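# Remove the printer's build plate and lay it on the table

## Task

Lift the thin magnetic build plate off the heated bed inside the 3-D printer and place it lying flat, with the same face up as before, on the table surface that the printer sits on. It must end up clear of both the printer and the printer's door, and the printer must not be moved from its spot. The other objects next to and behind the printer must stay close to where they were, with the same orientation. Nothing may count as placed if it only stays there because the robot is holding it. At the end, open the grippers and move the arms away.

## Robot and tools

Robot: two 6-joint arms with parallel two-finger grippers. left_arm has its base at (0, +0.300, 0) and right_arm at (0, -0.300, 0), both with identity orientation. The names do not refer to sides of any camera image.

Frame: one shared scene frame, in metres. The origin is on the table top midway between the bases, +x points out over the table, +y points toward left_arm, +z points up. Quaternions are written w first (qw, qx, qy, qz). A gripper's fingers point along its own +z axis and close along its own y axis. The reported hand position is the point between the finger pads, about 1 cm short of the fingertips. It can be slightly wrong, more so at long reach, and arms tend to settle a centimetre or more short of a target, usually low.

The 16-number row: every moving command uses one flat list of 16 numbers covering both arms, even if only one arm should move. Order: left_arm x, y, z, qw, qx, qy, qz, opening, then right_arm x, y, z, qw, qx, qy, qz, opening. Position and quaternion are an absolute target pose for that gripper in the scene frame, not an offset. Opening runs from -1 (closed) to +1 (fully open, 0.094 m). To hold something, command an opening about 0.03 below the reported grip_measured; smaller gaps grip more gently. Very thin parts, under about 2 mm, get less squeezing force. To keep an arm still, resend exactly its last reported pose and desired opening; to keep a gripper's orientation, repeat the same target quaternion rather than copying a drifted reading.

Tools:
- execute_actions(actions, pictures): actions is a list holding one item or nothing. An empty list just reports the current state. An item with rows (1 to 15 rows of 16 numbers) and optional steps (at most 15, default 15) plays one row per 1/30 s step, repeating the last row if steps outnumber rows. An item with only steps (up to 300) is a wait counted from the previous result. pictures (true/false) chooses whether camera images come back; by default they do. A call refused for being too far sends nothing: each target must lie within 0.6 m of the arm's last reported position along every axis of its gripper.
- move(target, speed): target is one 16-number row as above. Both grippers travel straight toward their poses and arrive together, in 0.5 to 10 s; longer paths are cut off at 10 s. speed is in m/s, 0.002 to 0.5, default 0.25; rotation is capped at twice that in rad/s. The opening is applied when the move starts. Paths ignore obstacles and the other arm, and real motion can lag, stray, or overshoot the speed, especially with the arm nearly stretched. Faster contact and targets set deeper past contact push harder.
- wait(seconds): 0 to 10 s of letting the scene run with no new command.
- zoom_image(camera, region): enlarges part of the latest image from cam_high, cam_low, cam_left_wrist or cam_right_wrist. region is [x0, y0, x1, y1] in pixels, top-left origin, at most 504 by 504.
- show_instructions(): displays the reference image(s) for the scene.
- read_manual(section): licence texts only.
- finished_scene(scene): closes the current scene by number and reports whether the goal is met; it cannot be reversed.

Control details: every step the commanded pose is clamped to within 70 mm and 16 degrees of the measured pose, then joints are driven by damped inverse kinematics with position favoured over orientation. So a distant target may need several calls; after an action ends each arm continues only to its last clamped pose. Check the returned pose and send the remainder. The simulation keeps running while you compose the next call.

Reading results: each result has a state line, left_arm: ... | right_arm: ..., with each gripper's position and quaternion; grip_measured gives finger opening on the command scale (joint readings give metres, and may be off by about 1 mm). Hand target shows where the controller is currently steering each gripper. "pose unreachable" means the clearance check altered or blocked the named arm's command, and HELD marks steps where some of a row was withheld. A move adds a "move:" line with its ending (done, off_target, moving, held, fault), limits that acted (paced: the pose was clipped; held: some steps were blocked, after which the arm may jump faster than speed), and each gripper's distance from its target. If the ending names one arm, the other finished normally. FAULT or OVER-TEMPERATURE FAULT lines mean an arm stopped; MOTOR HOT warns from 85 °C, and at 100 °C that arm drops what it holds and sags until cooled, so avoid long holds.

Joint ranges (rad): waist -2.880 to 2.880, shoulder 0.000 to 3.142, elbow 0.000 to 3.019, wrist pitch -1.693 to 1.571, wrist yaw -1.571 to 1.571, wrist roll -2.094 to 2.094.

Avoid: dropping or sliding the plate, knocking anything off the table, shoving the printer, hard impacts, and letting the arms collide or press on each other. Random brief tugs on held parts or pushes on loose objects may occur. Finish with the plate resting on its own, grippers open and arms withdrawn.

Each tool is called after "Request:" as name(argument=value, ...), one argument or row to a line, values as JSON.

Reference images:

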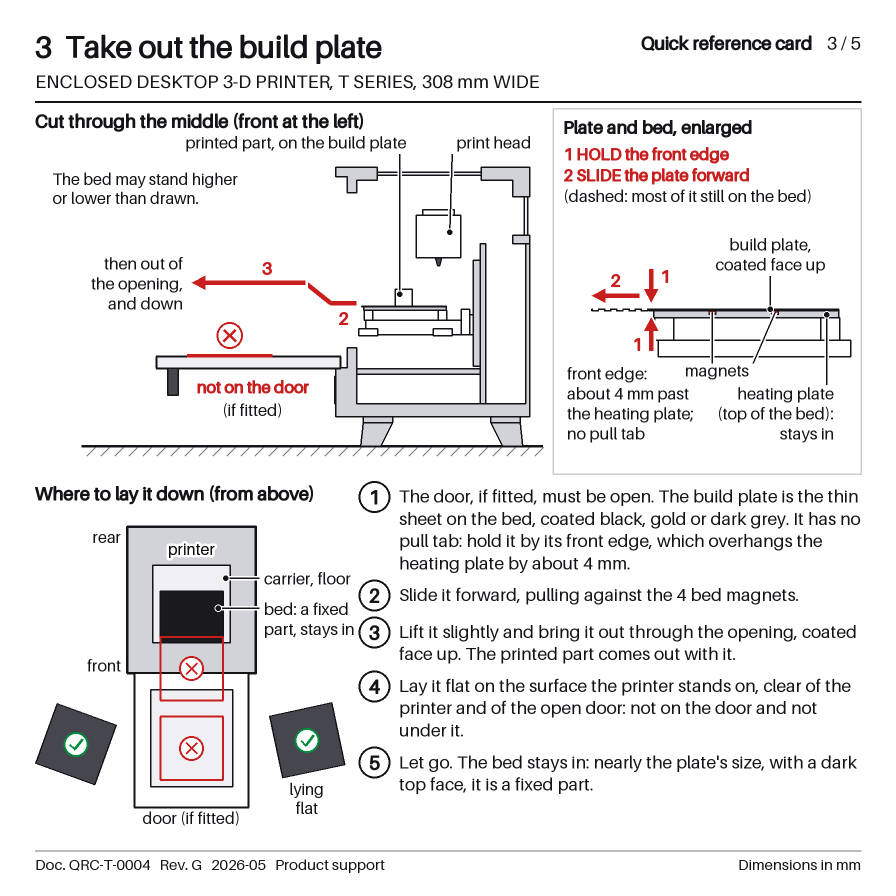

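## Session

Request:
execute_actions(
  actions=[],
)

Scene clock: 0.00 s of 4100.00 s.
left_arm: end_effector_position=(+0.5230, +0.3017, +0.4821) grip_measured=+1.000 end_effector_quat_wxyz=(+0.704, +0.002, +0.711, +0.002) | right_arm: end_effector_position=(+0.5172, -0.2975, +0.4860) grip_measured=+1.000 end_effector_quat_wxyz=(+0.701, +0.003, +0.713, +0.009)
Joint positions: left_arm=[0.006 1.058 1.034 0.014 0.005 0.006 0.094] | right_arm=[ 0.004  1.041  1.038 -0.014 -0.006  0.017  0.094]
Joint velocities: left_arm=[-0.005 -0.015 -0.002  0.002 -0.051 -0.022  0.   ] | right_arm=[ 0.015 -0.005  0.007 -0.007 -0.095 -0.037  0.   ]
Hand target (left_arm): +0.523, +0.302, +0.502; +0.716, +0.002, +0.698, +0.003
Hand target (right_arm): +0.516, -0.297, +0.510; +0.716, +0.003, +0.698, +0.010

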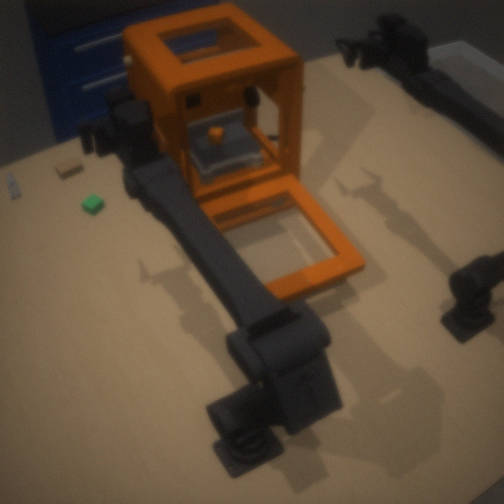

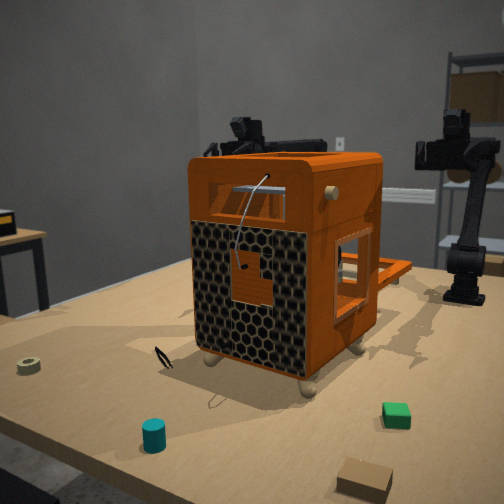

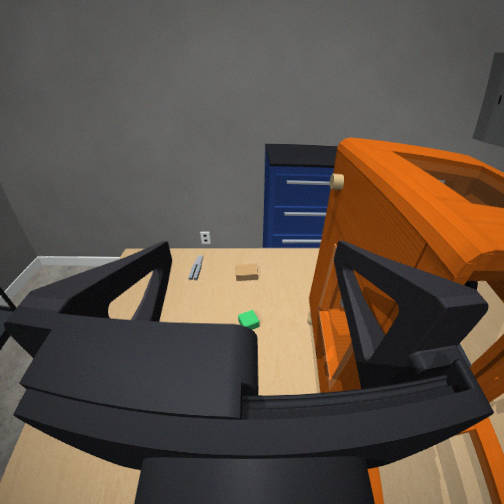

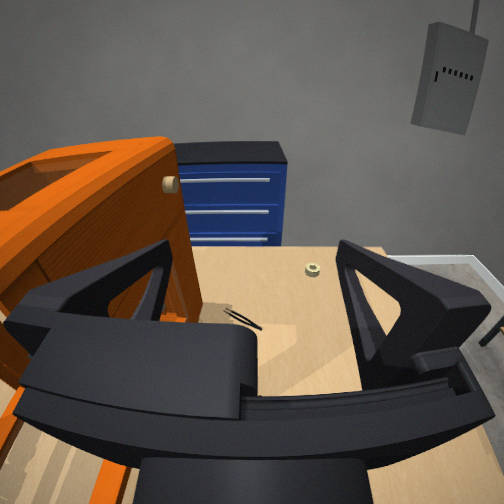

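Request:
zoom_image(
  camera="cam_high",
  region=[100, 0, 380, 310],
)

Request:
zoom_image(
  camera="cam_low",
  region=[170, 130, 430, 410],
)

Region (100, 0, 380, 310) of cam_high's 504x504 image, scaled by 1.626, with more detail than that image has; it fills the left 455 columns of this view, and the rest is white.

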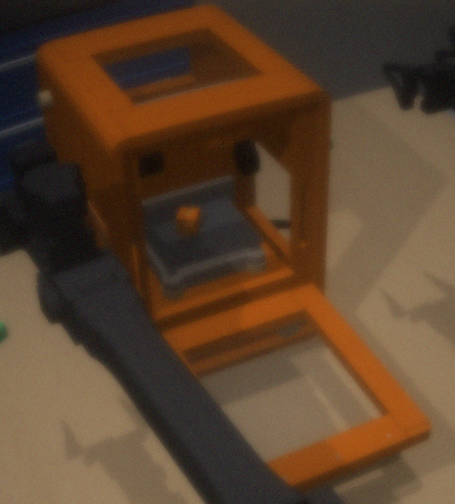

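Region (170, 130, 430, 410) of cam_low's 504x504 image, scaled by 1.800, with more detail than that image has; it fills the left 468 columns of this view, and the rest is white.

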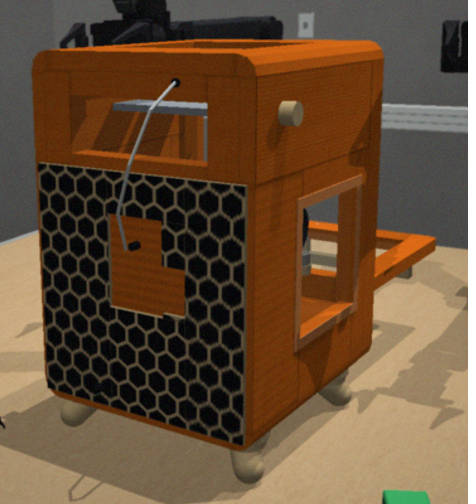

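Request:
move(
  target=[0.3,0.2,0.36,0.701,0.092,0.701,-0.092,1,0.4,-0.4,0.45,0.701,0.003,0.713,0.009,1],
)

Request:
move(
  target=[0.33,0.07,0.3,0.701,0.092,0.701,-0.092,1,0.4,-0.4,0.45,0.701,0.003,0.713,0.009,1],
)

Scene clock: 14.37 s of 4100.00 s.
left_arm: end_effector_position=(+0.3002, +0.1975, +0.3665) grip_measured=+1.000 end_effector_quat_wxyz=(+0.705, +0.093, +0.697, -0.091) | right_arm: end_effector_position=(+0.4023, -0.3990, +0.4461) grip_measured=+1.000 end_effector_quat_wxyz=(+0.701, +0.005, +0.713, +0.012)
Joint positions: left_arm=[-0.405  0.362  0.455 -0.081 -0.143  0.006  0.094] | right_arm=[-0.41   0.764  0.787 -0.041 -0.42   0.017  0.094]
Joint velocities: left_arm=[ 0.015 -0.005  0.017 -0.007 -0.051 -0.051  0.   ] | right_arm=[-0.015 -0.005  0.017  0.022  0.007 -0.007  0.   ]
Hand target (left_arm): +0.299, +0.197, +0.362; +0.702, +0.094, +0.700, -0.091
Hand target (right_arm): +0.401, -0.400, +0.450; +0.702, +0.006, +0.712, +0.011
Off the commanded pose (left_arm): 0.007 m, 1 deg.
Off the commanded pose (right_arm): 0.005 m, 0 deg.
After step 90, 9.87 s passed at rest.
move: done
camera_calibration (this result's frames):
cam_left_wrist: T_world_to_cam=[[-0.243385, -0.96993, -0.000114145, 0.265999], [-0.529977, 0.133086, -0.837504, 0.451697], [0.812335, -0.203775, -0.546431, 0.121694], [0, 0, 0, 1]] pos_world=[0.205272, 0.222684, 0.444826]
cam_right_wrist: T_world_to_cam=[[0.00907162, -0.999649, -0.0248887, -0.390789], [-0.599411, 0.0144861, -0.80031, 0.6099], [0.80039, 0.0221787, -0.599069, 0.0794309], [0, 0, 0, 1]] pos_world=[0.30555, -0.401249, 0.525968]

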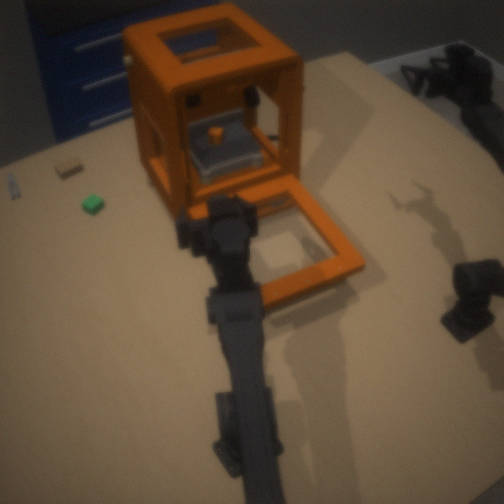

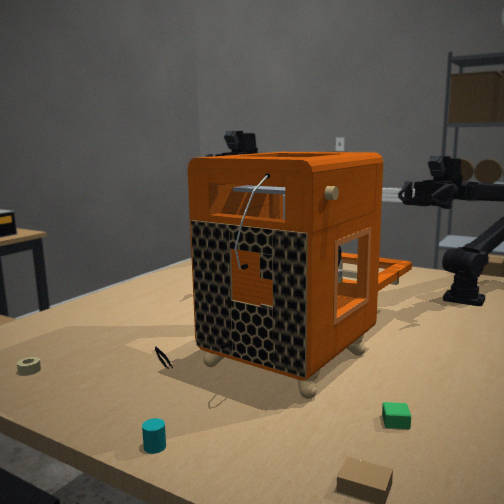

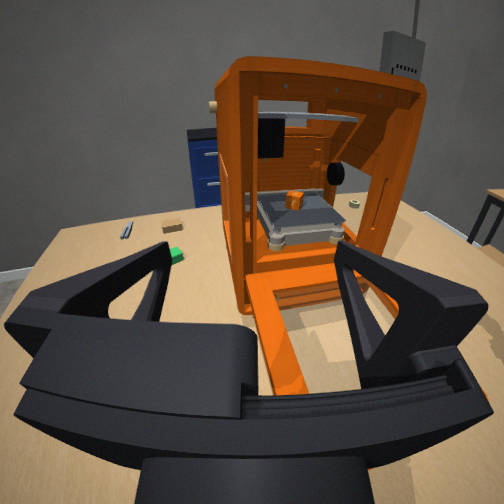

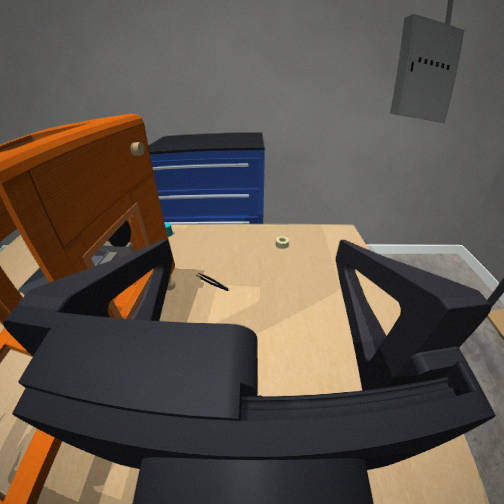

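Scene clock: 15.47 s of 4100.00 s.
left_arm: end_effector_position=(+0.3276, +0.0725, +0.2898) grip_measured=+1.000 end_effector_quat_wxyz=(+0.693, +0.102, +0.709, -0.083) | right_arm: end_effector_position=(+0.4023, -0.3986, +0.4418) grip_measured=+1.000 end_effector_quat_wxyz=(+0.698, +0.006, +0.716, +0.014)
Joint positions: left_arm=[-0.845  0.858  0.411  0.418 -0.583  0.006  0.094] | right_arm=[-0.41   0.764  0.782 -0.045 -0.422  0.017  0.094]
Joint velocities: left_arm=[ 0.005 -0.015  0.017  0.007 -0.139 -0.066  0.   ] | right_arm=[-0.005 -0.024  0.012 -0.002 -0.066 -0.051  0.   ]
Hand target (left_arm): +0.328, +0.072, +0.300; +0.702, +0.093, +0.701, -0.091
Hand target (right_arm): +0.400, -0.400, +0.450; +0.701, +0.003, +0.713, +0.009
Off the commanded pose (left_arm): 0.011 m, 2 deg.
Off the commanded pose (right_arm): 0.009 m, 1 deg.
move: off_target (left_arm)
camera_calibration (this result's frames):
cam_left_wrist: T_world_to_cam=[[-0.243967, -0.969605, -0.0185991, 0.156995], [-0.555029, 0.155329, -0.8172, 0.419323], [0.79525, -0.189047, -0.576054, 0.0451564], [0, 0, 0, 1]] pos_world=[0.235128, 0.095627, 0.371603]
cam_right_wrist: T_world_to_cam=[[0.0111246, -0.999523, -0.0288255, -0.389533], [-0.606406, 0.0161777, -0.794991, 0.607633], [0.795077, 0.0263239, -0.605936, 0.0837191], [0, 0, 0, 1]] pos_world=[0.306242, -0.401381, 0.522562]

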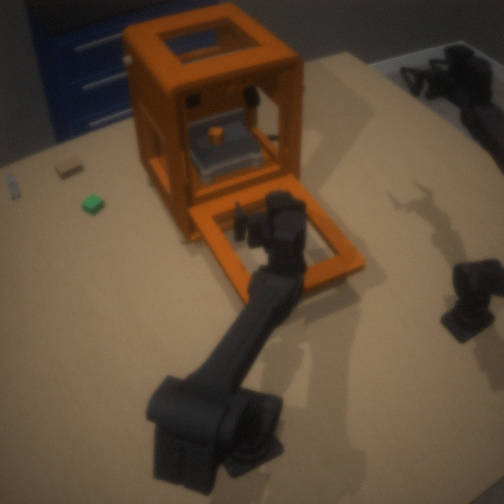

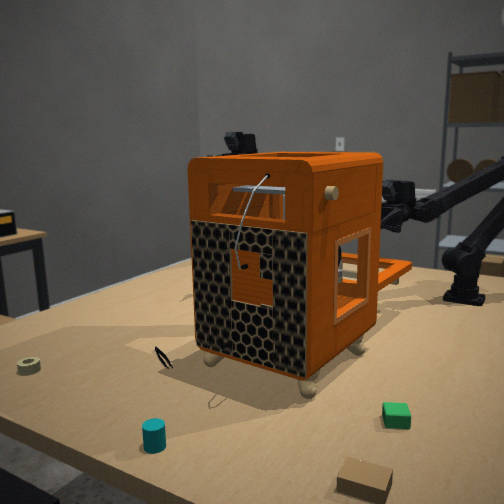

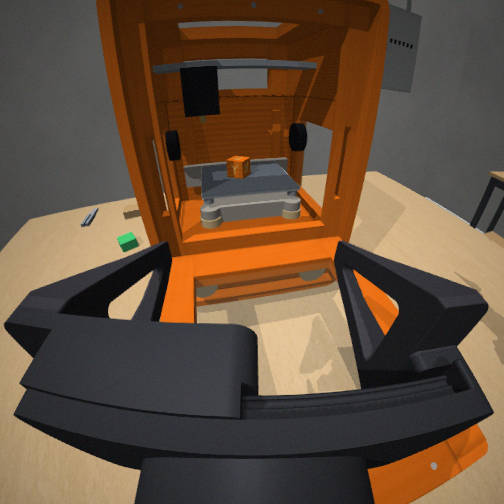

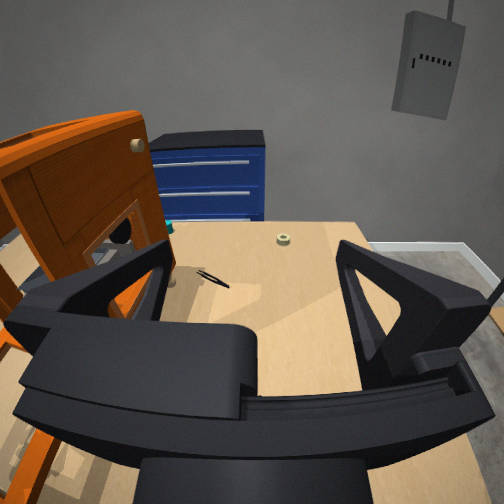

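Request:
zoom_image(
  camera="cam_left_wrist",
  region=[170, 140, 340, 260],
)

Region (170, 140, 340, 260) of cam_left_wrist's 504x504 image, scaled by 2.965, with more detail than that image has; it fills the top 356 rows of this view, and the rest is white.

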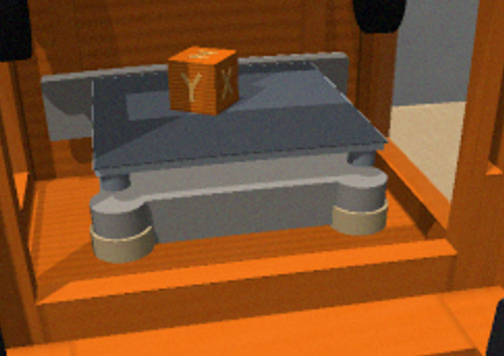

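Request:
move(
  target=[0.44,0.043,0.27,0.5607,0.5607,0.4306,0.4306,-0.6,0.4,-0.4,0.45,0.701,0.003,0.713,0.009,1],
)

Request:
zoom_image(
  camera="cam_left_wrist",
  region=[100, 100, 400, 400],
)

Scene clock: 33.27 s of 4100.00 s.
left_arm: end_effector_position=(+0.4224, +0.0518, +0.2449) grip_measured=-0.598 end_effector_quat_wxyz=(+0.545, +0.578, +0.438, +0.420) | right_arm: end_effector_position=(+0.4023, -0.3986, +0.4381) grip_measured=+1.000 end_effector_quat_wxyz=(+0.696, +0.007, +0.718, +0.015)
Joint positions: left_arm=[-0.668  1.251  0.527  0.666 -0.402  1.557  0.019] | right_arm=[-0.41   0.764  0.776 -0.045 -0.422  0.017  0.094]
Joint velocities: left_arm=[-0.005  0.005  0.002 -0.017  0.007 -0.037 -0.001] | right_arm=[ 0.005  0.005 -0.002  0.017  0.007 -0.11   0.   ]
Hand target (left_arm): +0.437, +0.046, +0.269; +0.561, +0.561, +0.431, +0.430
Hand target (right_arm): +0.400, -0.400, +0.450; +0.701, +0.003, +0.713, +0.009
Off the commanded pose (left_arm): 0.032 m, 3 deg.
Off the commanded pose (right_arm): 0.012 m, 1 deg.
After step 90, 11.17 s passed at rest.
move: off_target (left_arm, right_arm)
camera_calibration (this result's frames):
cam_left_wrist: T_world_to_cam=[[-0.034616, 0.0136418, -0.999308, 0.259997], [-0.317873, 0.947831, 0.0239502, 0.0912155], [0.947501, 0.318482, -0.0284737, -0.284698], [0, 0, 0, 1]] pos_world=[0.307747, 0.000667611, 0.249526]
cam_right_wrist: T_world_to_cam=[[0.0109563, -0.999449, -0.0313194, -0.388447], [-0.610846, 0.018108, -0.791542, 0.605699], [0.791673, 0.0278037, -0.610312, 0.085337], [0, 0, 0, 1]] pos_world=[0.306686, -0.401574, 0.519352]

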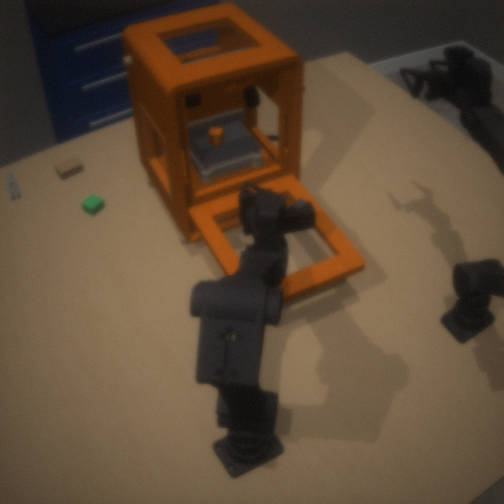

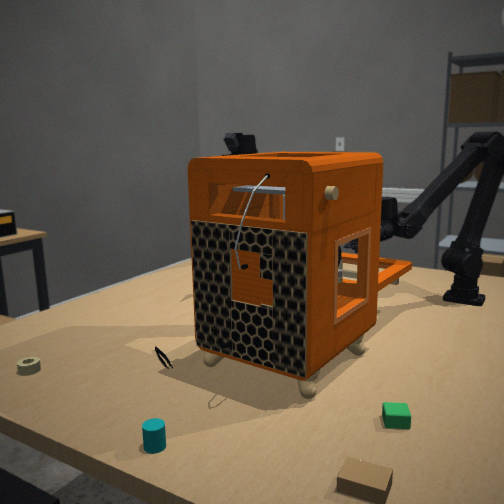

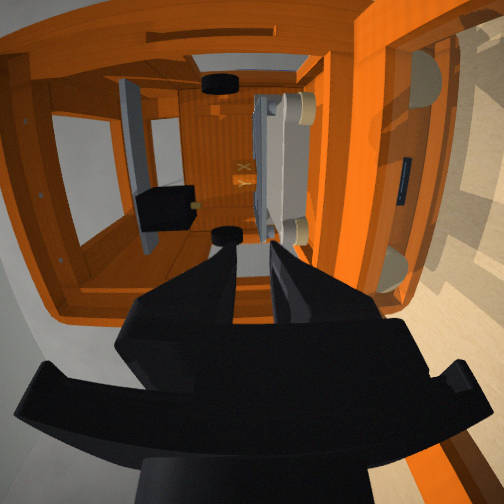

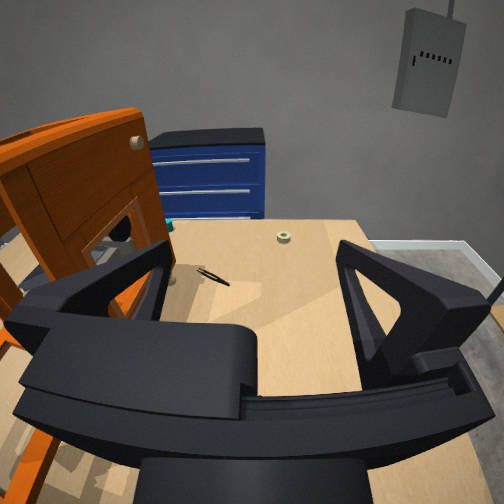

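Region (100, 100, 400, 400) of cam_left_wrist's 504x504 image, scaled by 1.680, with more detail than that image has.

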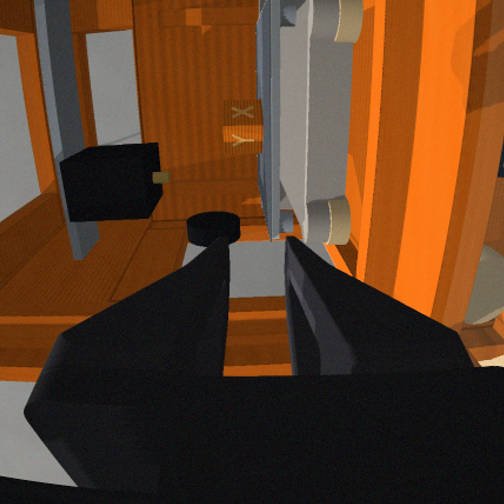

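Request:
move(
  target=[0.46,0.038,0.25,0.5607,0.5607,0.4306,0.4306,-0.6,0.4,-0.4,0.45,0.701,0.003,0.713,0.009,1],
  speed=0.05,
)

Request:
zoom_image(
  camera="cam_left_wrist",
  region=[150, 100, 350, 300],
)

Scene clock: 37.43 s of 4100.00 s.
left_arm: end_effector_position=(+0.4434, +0.0451, +0.2290) grip_measured=-0.598 end_effector_quat_wxyz=(+0.546, +0.577, +0.437, +0.422) | right_arm: end_effector_position=(+0.4023, -0.3985, +0.4360) grip_measured=+1.000 end_effector_quat_wxyz=(+0.695, +0.007, +0.719, +0.016)
Joint positions: left_arm=[-0.646  1.356  0.558  0.747 -0.38   1.562  0.019] | right_arm=[-0.41   0.764  0.772 -0.045 -0.422  0.017  0.094]
Joint velocities: left_arm=[-0.015 -0.005  0.007 -0.012 -0.037 -0.007  0.   ] | right_arm=[-0.005 -0.005  0.002 -0.007 -0.007 -0.022  0.   ]
Hand target (left_arm): +0.459, +0.039, +0.250; +0.561, +0.561, +0.431, +0.431
Hand target (right_arm): +0.400, -0.400, +0.450; +0.701, +0.003, +0.713, +0.009
Off the commanded pose (left_arm): 0.028 m, 3 deg.
Off the commanded pose (right_arm): 0.014 m, 1 deg.
After step 90, 0.03 s passed at rest.
move: off_target (left_arm, right_arm)
camera_calibration (this result's frames):
cam_left_wrist: T_world_to_cam=[[-0.0295184, 0.0139778, -0.999467, 0.242698], [-0.318146, 0.947771, 0.022651, 0.105044], [0.947582, 0.318645, -0.0235297, -0.304106], [0, 0, 0, 1]] pos_world=[0.328749, -0.00604827, 0.233034]
cam_right_wrist: T_world_to_cam=[[0.0112366, -0.999401, -0.0327346, -0.387917], [-0.613338, 0.0189665, -0.789593, 0.604519], [0.78974, 0.0289498, -0.612758, 0.0863652], [0, 0, 0, 1]] pos_world=[0.306927, -0.40165, 0.517546]

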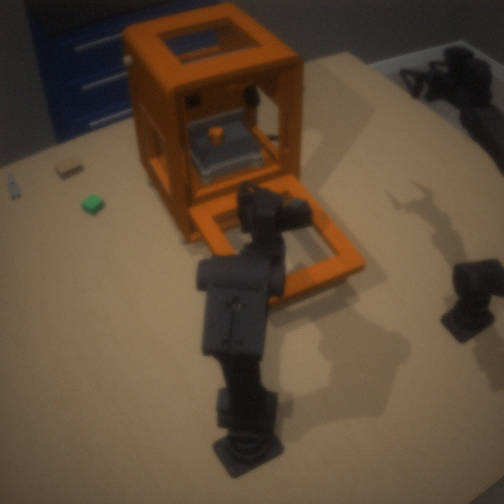

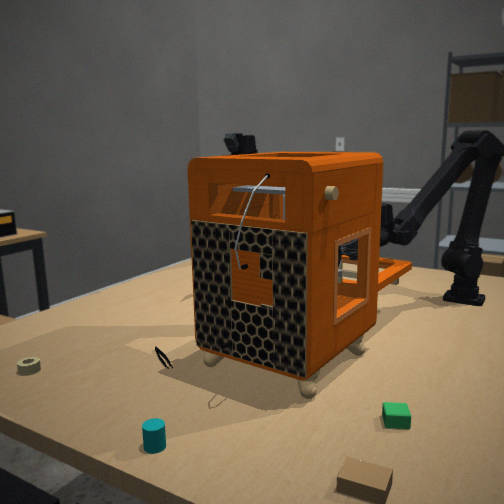

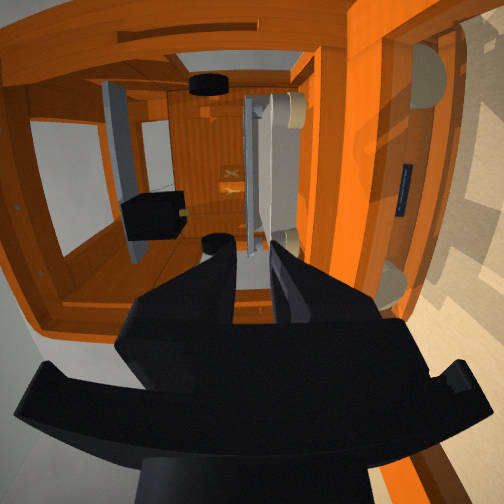

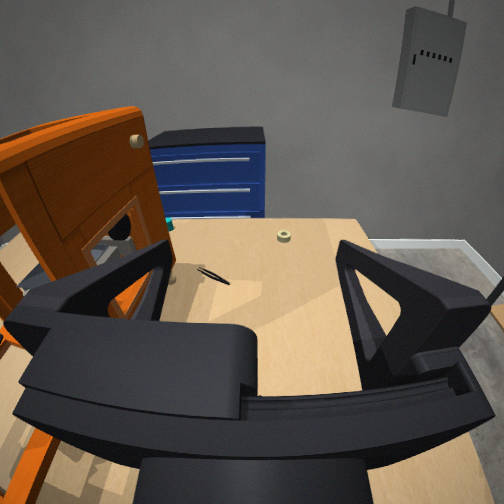

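Region (150, 100, 350, 300) of cam_left_wrist's 504x504 image, scaled by 2.520, with more detail than that image has.

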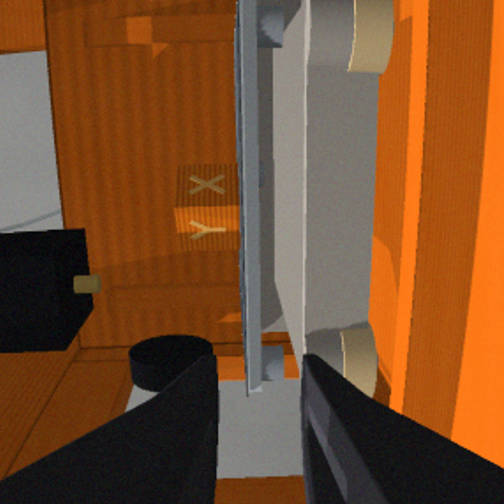

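Request:
move(
  target=[0.505,0.025,0.254,0.5607,0.5607,0.4306,0.4306,-0.76,0.4,-0.4,0.45,0.701,0.003,0.713,0.009,1],
  speed=0.05,
)

Request:
zoom_image(
  camera="cam_left_wrist",
  region=[170, 140, 330, 300],
)

Scene clock: 43.87 s of 4100.00 s.
left_arm: end_effector_position=(+0.4886, +0.0308, +0.2379) grip_measured=-0.758 end_effector_quat_wxyz=(+0.553, +0.571, +0.435, +0.423) | right_arm: end_effector_position=(+0.4022, -0.3985, +0.4332) grip_measured=+1.000 end_effector_quat_wxyz=(+0.693, +0.008, +0.720, +0.016)
Joint positions: left_arm=[-0.606  1.459  0.68   0.747 -0.34   1.562  0.011] | right_arm=[-0.41   0.764  0.768 -0.045 -0.422  0.017  0.094]
Joint velocities: left_arm=[-0.005 -0.005 -0.007 -0.007 -0.007 -0.007 -0.   ] | right_arm=[-0.005 -0.005 -0.002  0.007  0.007 -0.022  0.   ]
Hand target (left_arm): +0.504, +0.026, +0.253; +0.561, +0.561, +0.431, +0.431
Hand target (right_arm): +0.400, -0.400, +0.450; +0.701, +0.003, +0.713, +0.009
Off the commanded pose (left_arm): 0.024 m, 2 deg.
Off the commanded pose (right_arm): 0.017 m, 2 deg.
After step 90, 1.73 s passed at rest.
move: off_target (left_arm, right_arm)
camera_calibration (this result's frames):
cam_left_wrist: T_world_to_cam=[[-0.0150613, 0.00143406, -0.999886, 0.246568], [-0.318387, 0.947941, 0.00615542, 0.136812], [0.947841, 0.318443, -0.0138206, -0.344545], [0, 0, 0, 1]] pos_world=[0.373847, -0.020325, 0.240936]
cam_right_wrist: T_world_to_cam=[[0.0110953, -0.999339, -0.0346054, -0.387104], [-0.616648, 0.0204051, -0.786975, 0.603056], [0.787161, 0.030071, -0.616014, 0.0875651], [0, 0, 0, 1]] pos_world=[0.307241, -0.401787, 0.515136]

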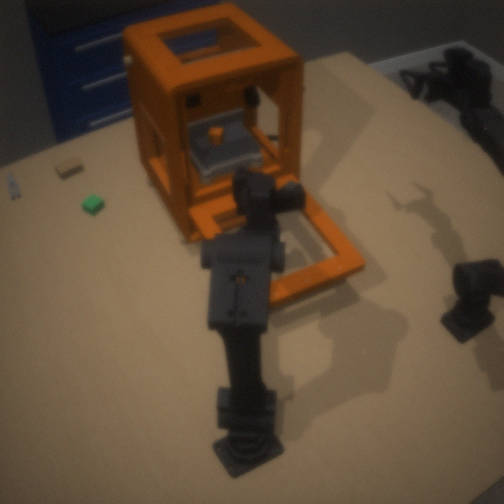

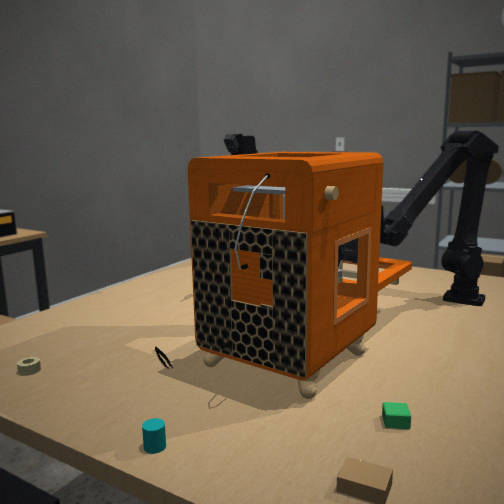

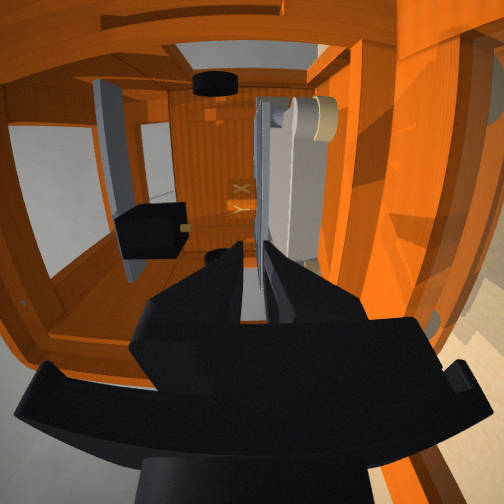

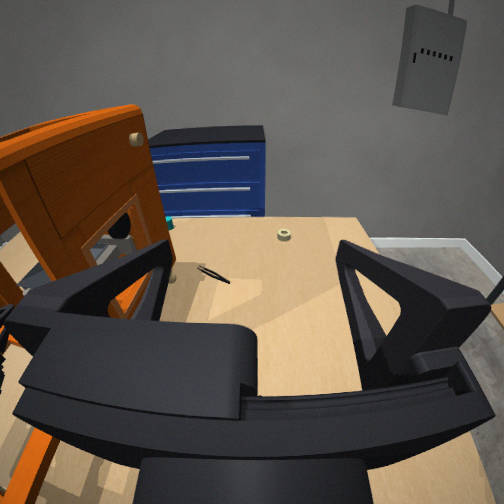

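Region (170, 140, 330, 300) of cam_left_wrist's 504x504 image, scaled by 3.150, with more detail than that image has.

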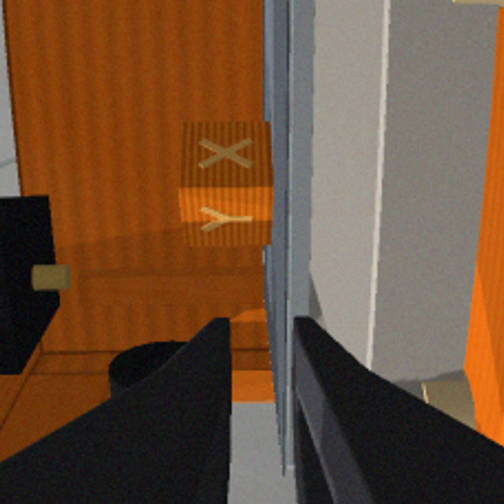

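Request:
move(
  target=[0.52,0.021,0.2495,0.5607,0.5607,0.4306,0.4306,-0.76,0.4,-0.4,0.45,0.701,0.003,0.713,0.009,1],
  speed=0.02,
)

Request:
zoom_image(
  camera="cam_left_wrist",
  region=[190, 160, 330, 300],
)

Scene clock: 49.93 s of 4100.00 s.
left_arm: end_effector_position=(+0.5025, +0.0269, +0.2318) grip_measured=-0.758 end_effector_quat_wxyz=(+0.550, +0.574, +0.436, +0.422) | right_arm: end_effector_position=(+0.4022, -0.3985, +0.4306) grip_measured=+1.000 end_effector_quat_wxyz=(+0.692, +0.009, +0.722, +0.017)
Joint positions: left_arm=[-0.594  1.502  0.713  0.747 -0.328  1.562  0.011] | right_arm=[-0.41   0.764  0.764 -0.045 -0.422  0.017  0.094]
Joint velocities: left_arm=[-0.015 -0.005  0.007 -0.002 -0.095 -0.037 -0.001] | right_arm=[ 0.005  0.005  0.007 -0.007  0.095 -0.066  0.   ]
Hand target (left_arm): +0.519, +0.022, +0.249; +0.561, +0.561, +0.431, +0.431
Hand target (right_arm): +0.400, -0.400, +0.450; +0.701, +0.003, +0.713, +0.009
Off the commanded pose (left_arm): 0.026 m, 2 deg.
Off the commanded pose (right_arm): 0.020 m, 2 deg.
After step 90, 1.10 s passed at rest.
move: off_target (left_arm, right_arm)
camera_calibration (this result's frames):
cam_left_wrist: T_world_to_cam=[[-0.0228744, 0.00622953, -0.999719, 0.244456], [-0.317958, 0.948013, 0.0131825, 0.143122], [0.947829, 0.31817, -0.0197045, -0.355232], [0, 0, 0, 1]] pos_world=[0.387798, -0.0241806, 0.235501]
cam_right_wrist: T_world_to_cam=[[0.0109588, -0.99928, -0.0363195, -0.386359], [-0.619672, 0.0217197, -0.784561, 0.60171], [0.784785, 0.031104, -0.618988, 0.0886589], [0, 0, 0, 1]] pos_world=[0.307519, -0.401908, 0.512925]

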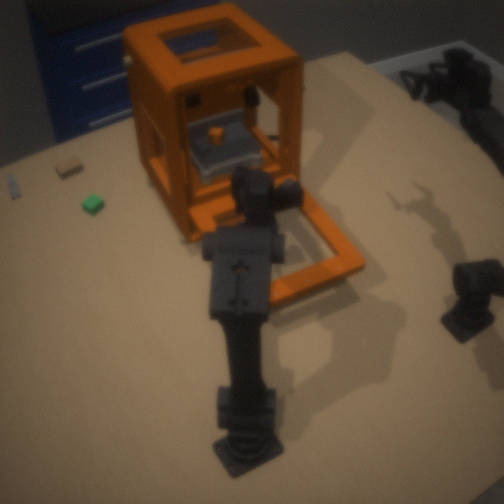

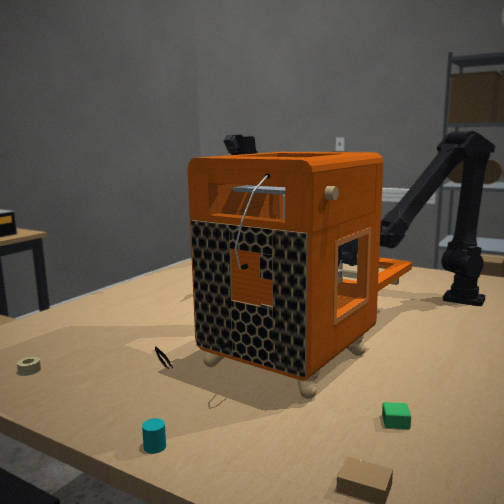

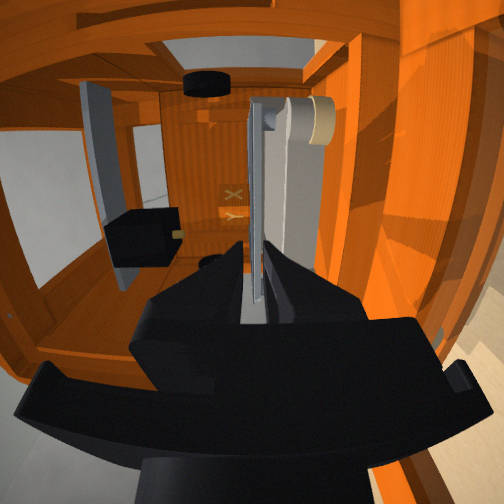

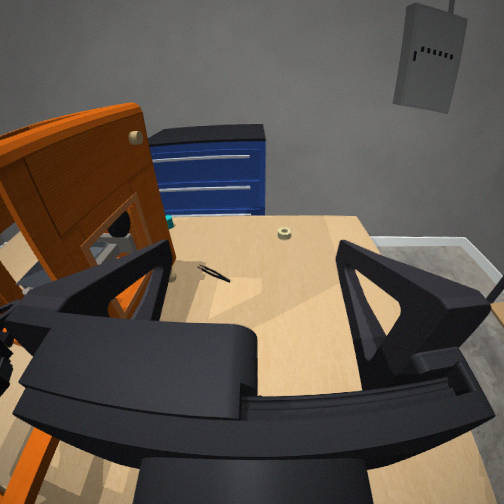

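Region (190, 160, 330, 300) of cam_left_wrist's 504x504 image, scaled by 3.600, with more detail than that image has.

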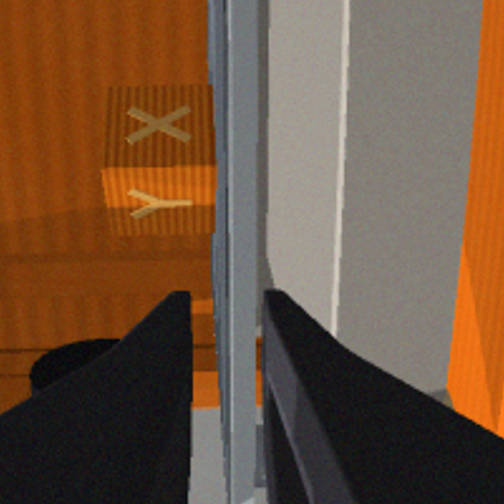

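Request:
move(
  target=[0.537,0.016,0.2505,0.5607,0.5607,0.4306,0.4306,-0.76,0.4,-0.4,0.45,0.701,0.003,0.713,0.009,1],
  speed=0.015,
)

Request:
zoom_image(
  camera="cam_left_wrist",
  region=[190, 160, 330, 300],
)

Scene clock: 55.20 s of 4100.00 s.
left_arm: end_effector_position=(+0.5196, +0.0213, +0.2358) grip_measured=-0.758 end_effector_quat_wxyz=(+0.554, +0.570, +0.435, +0.423) | right_arm: end_effector_position=(+0.4022, -0.3985, +0.4276) grip_measured=+1.000 end_effector_quat_wxyz=(+0.690, +0.009, +0.723, +0.018)
Joint positions: left_arm=[-0.582  1.539  0.761  0.747 -0.316  1.562  0.011] | right_arm=[-0.41   0.764  0.759 -0.045 -0.422  0.017  0.094]
Joint velocities: left_arm=[-0.024  0.005 -0.007 -0.012 -0.051 -0.022 -0.   ] | right_arm=[ 0.015 -0.005 -0.007 -0.002  0.007 -0.007  0.   ]
Hand target (left_arm): +0.536, +0.017, +0.250; +0.561, +0.561, +0.431, +0.431
Hand target (right_arm): +0.400, -0.400, +0.450; +0.701, +0.003, +0.713, +0.009
Off the commanded pose (left_arm): 0.023 m, 2 deg.
Off the commanded pose (right_arm): 0.023 m, 2 deg.
move: off_target (left_arm, right_arm)
camera_calibration (this result's frames):
cam_left_wrist: T_world_to_cam=[[-0.0135854, -0.000464485, -0.999908, 0.244222], [-0.318044, 0.948068, 0.00388075, 0.156081], [0.947979, 0.318067, -0.0130276, -0.371156], [0, 0, 0, 1]] pos_world=[0.404806, -0.0298096, 0.238759]
cam_right_wrist: T_world_to_cam=[[0.010789, -0.999206, -0.0383446, -0.38548], [-0.623233, 0.023268, -0.78169, 0.600113], [0.781962, 0.0323313, -0.622488, 0.0899441], [0, 0, 0, 1]] pos_world=[0.307837, -0.402046, 0.51031]

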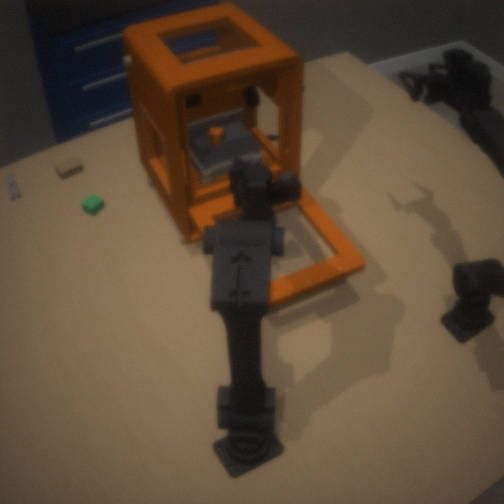

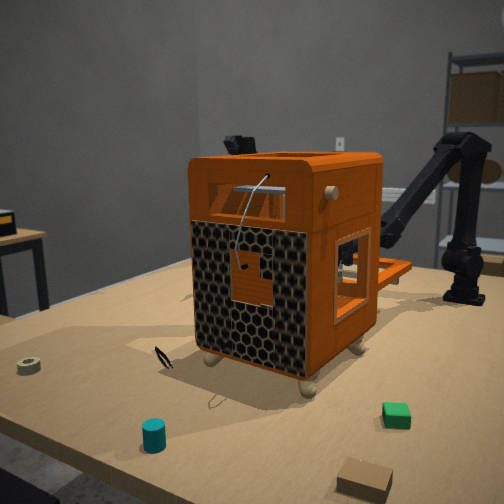

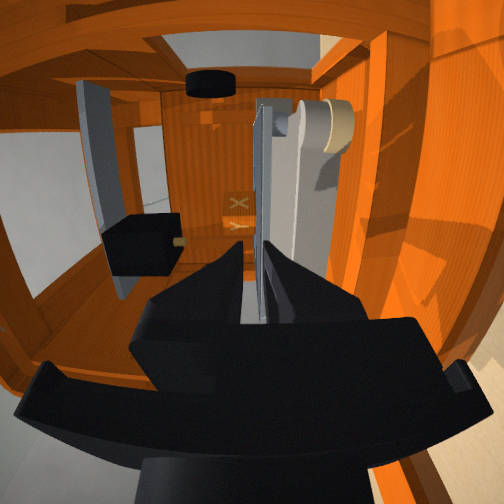

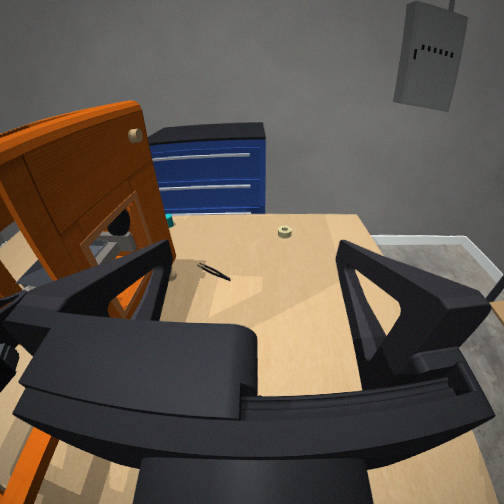

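Region (190, 160, 330, 300) of cam_left_wrist's 504x504 image, scaled by 3.600, with more detail than that image has.

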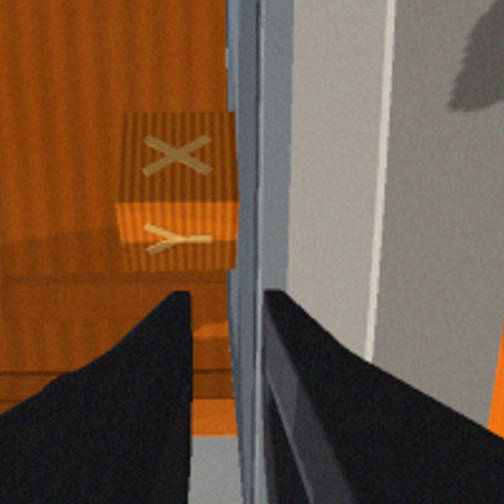

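Request:
move(
  target=[0.542,0.014,0.2465,0.5607,0.5607,0.4306,0.4306,-0.76,0.4,-0.4,0.45,0.701,0.003,0.713,0.009,1],
  speed=0.01,
)

Request:
zoom_image(
  camera="cam_left_wrist",
  region=[190, 180, 330, 320],
)

Scene clock: 60.30 s of 4100.00 s.
left_arm: end_effector_position=(+0.5242, +0.0190, +0.2310) grip_measured=-0.758 end_effector_quat_wxyz=(+0.551, +0.573, +0.436, +0.422) | right_arm: end_effector_position=(+0.4021, -0.3985, +0.4250) grip_measured=+1.000 end_effector_quat_wxyz=(+0.689, +0.010, +0.725, +0.018)
Joint positions: left_arm=[-0.58   1.557  0.773  0.747 -0.313  1.562  0.011] | right_arm=[-0.41   0.764  0.755 -0.045 -0.422  0.017  0.094]
Joint velocities: left_arm=[ 0.005 -0.015 -0.017  0.002  0.007 -0.066  0.001] | right_arm=[-0.015 -0.005 -0.002 -0.012  0.022  0.022  0.   ]
Hand target (left_arm): +0.541, +0.015, +0.246; +0.561, +0.561, +0.431, +0.431
Hand target (right_arm): +0.399, -0.400, +0.450; +0.701, +0.003, +0.713, +0.009
Off the commanded pose (left_arm): 0.024 m, 2 deg.
Off the commanded pose (right_arm): 0.025 m, 2 deg.
move: off_target (left_arm, right_arm)
camera_calibration (this result's frames):
cam_left_wrist: T_world_to_cam=[[-0.0196908, 0.00345177, -0.9998, 0.242586], [-0.317281, 0.948284, 0.00952267, 0.158008], [0.948127, 0.317405, -0.0175773, -0.373946], [0, 0, 0, 1]] pos_world=[0.409458, -0.0319808, 0.23446]
cam_right_wrist: T_world_to_cam=[[0.0106382, -0.999141, -0.0400573, -0.384738], [-0.626237, 0.0245736, -0.779246, 0.598756], [0.77956, 0.0333751, -0.625437, 0.0910251], [0, 0, 0, 1]] pos_world=[0.308096, -0.402159, 0.508097]

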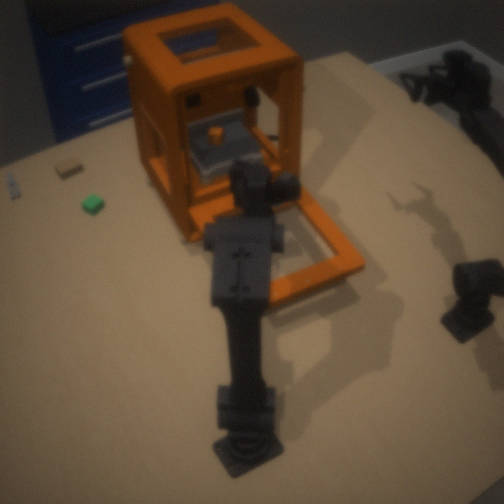

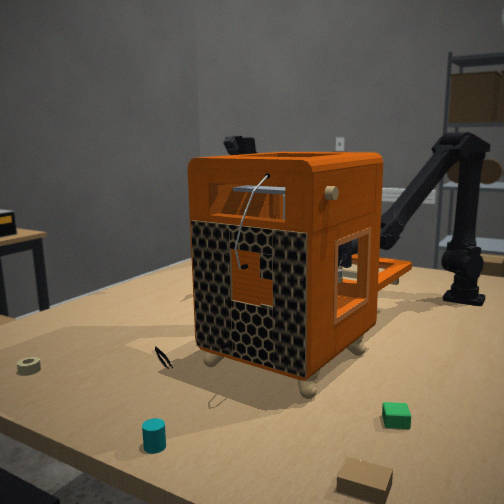

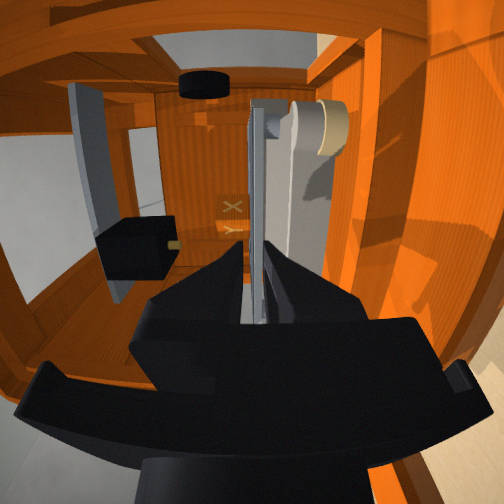

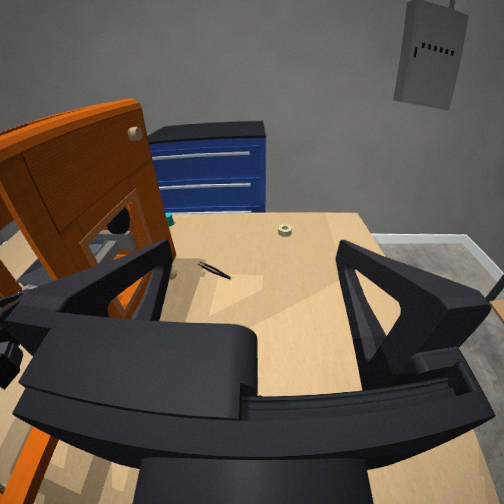

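Region (190, 180, 330, 320) of cam_left_wrist's 504x504 image, scaled by 3.600, with more detail than that image has.

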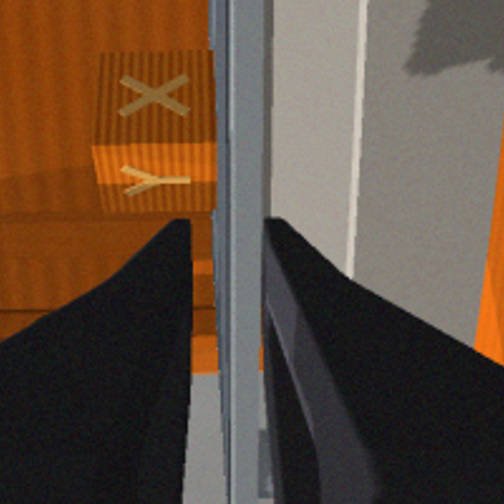

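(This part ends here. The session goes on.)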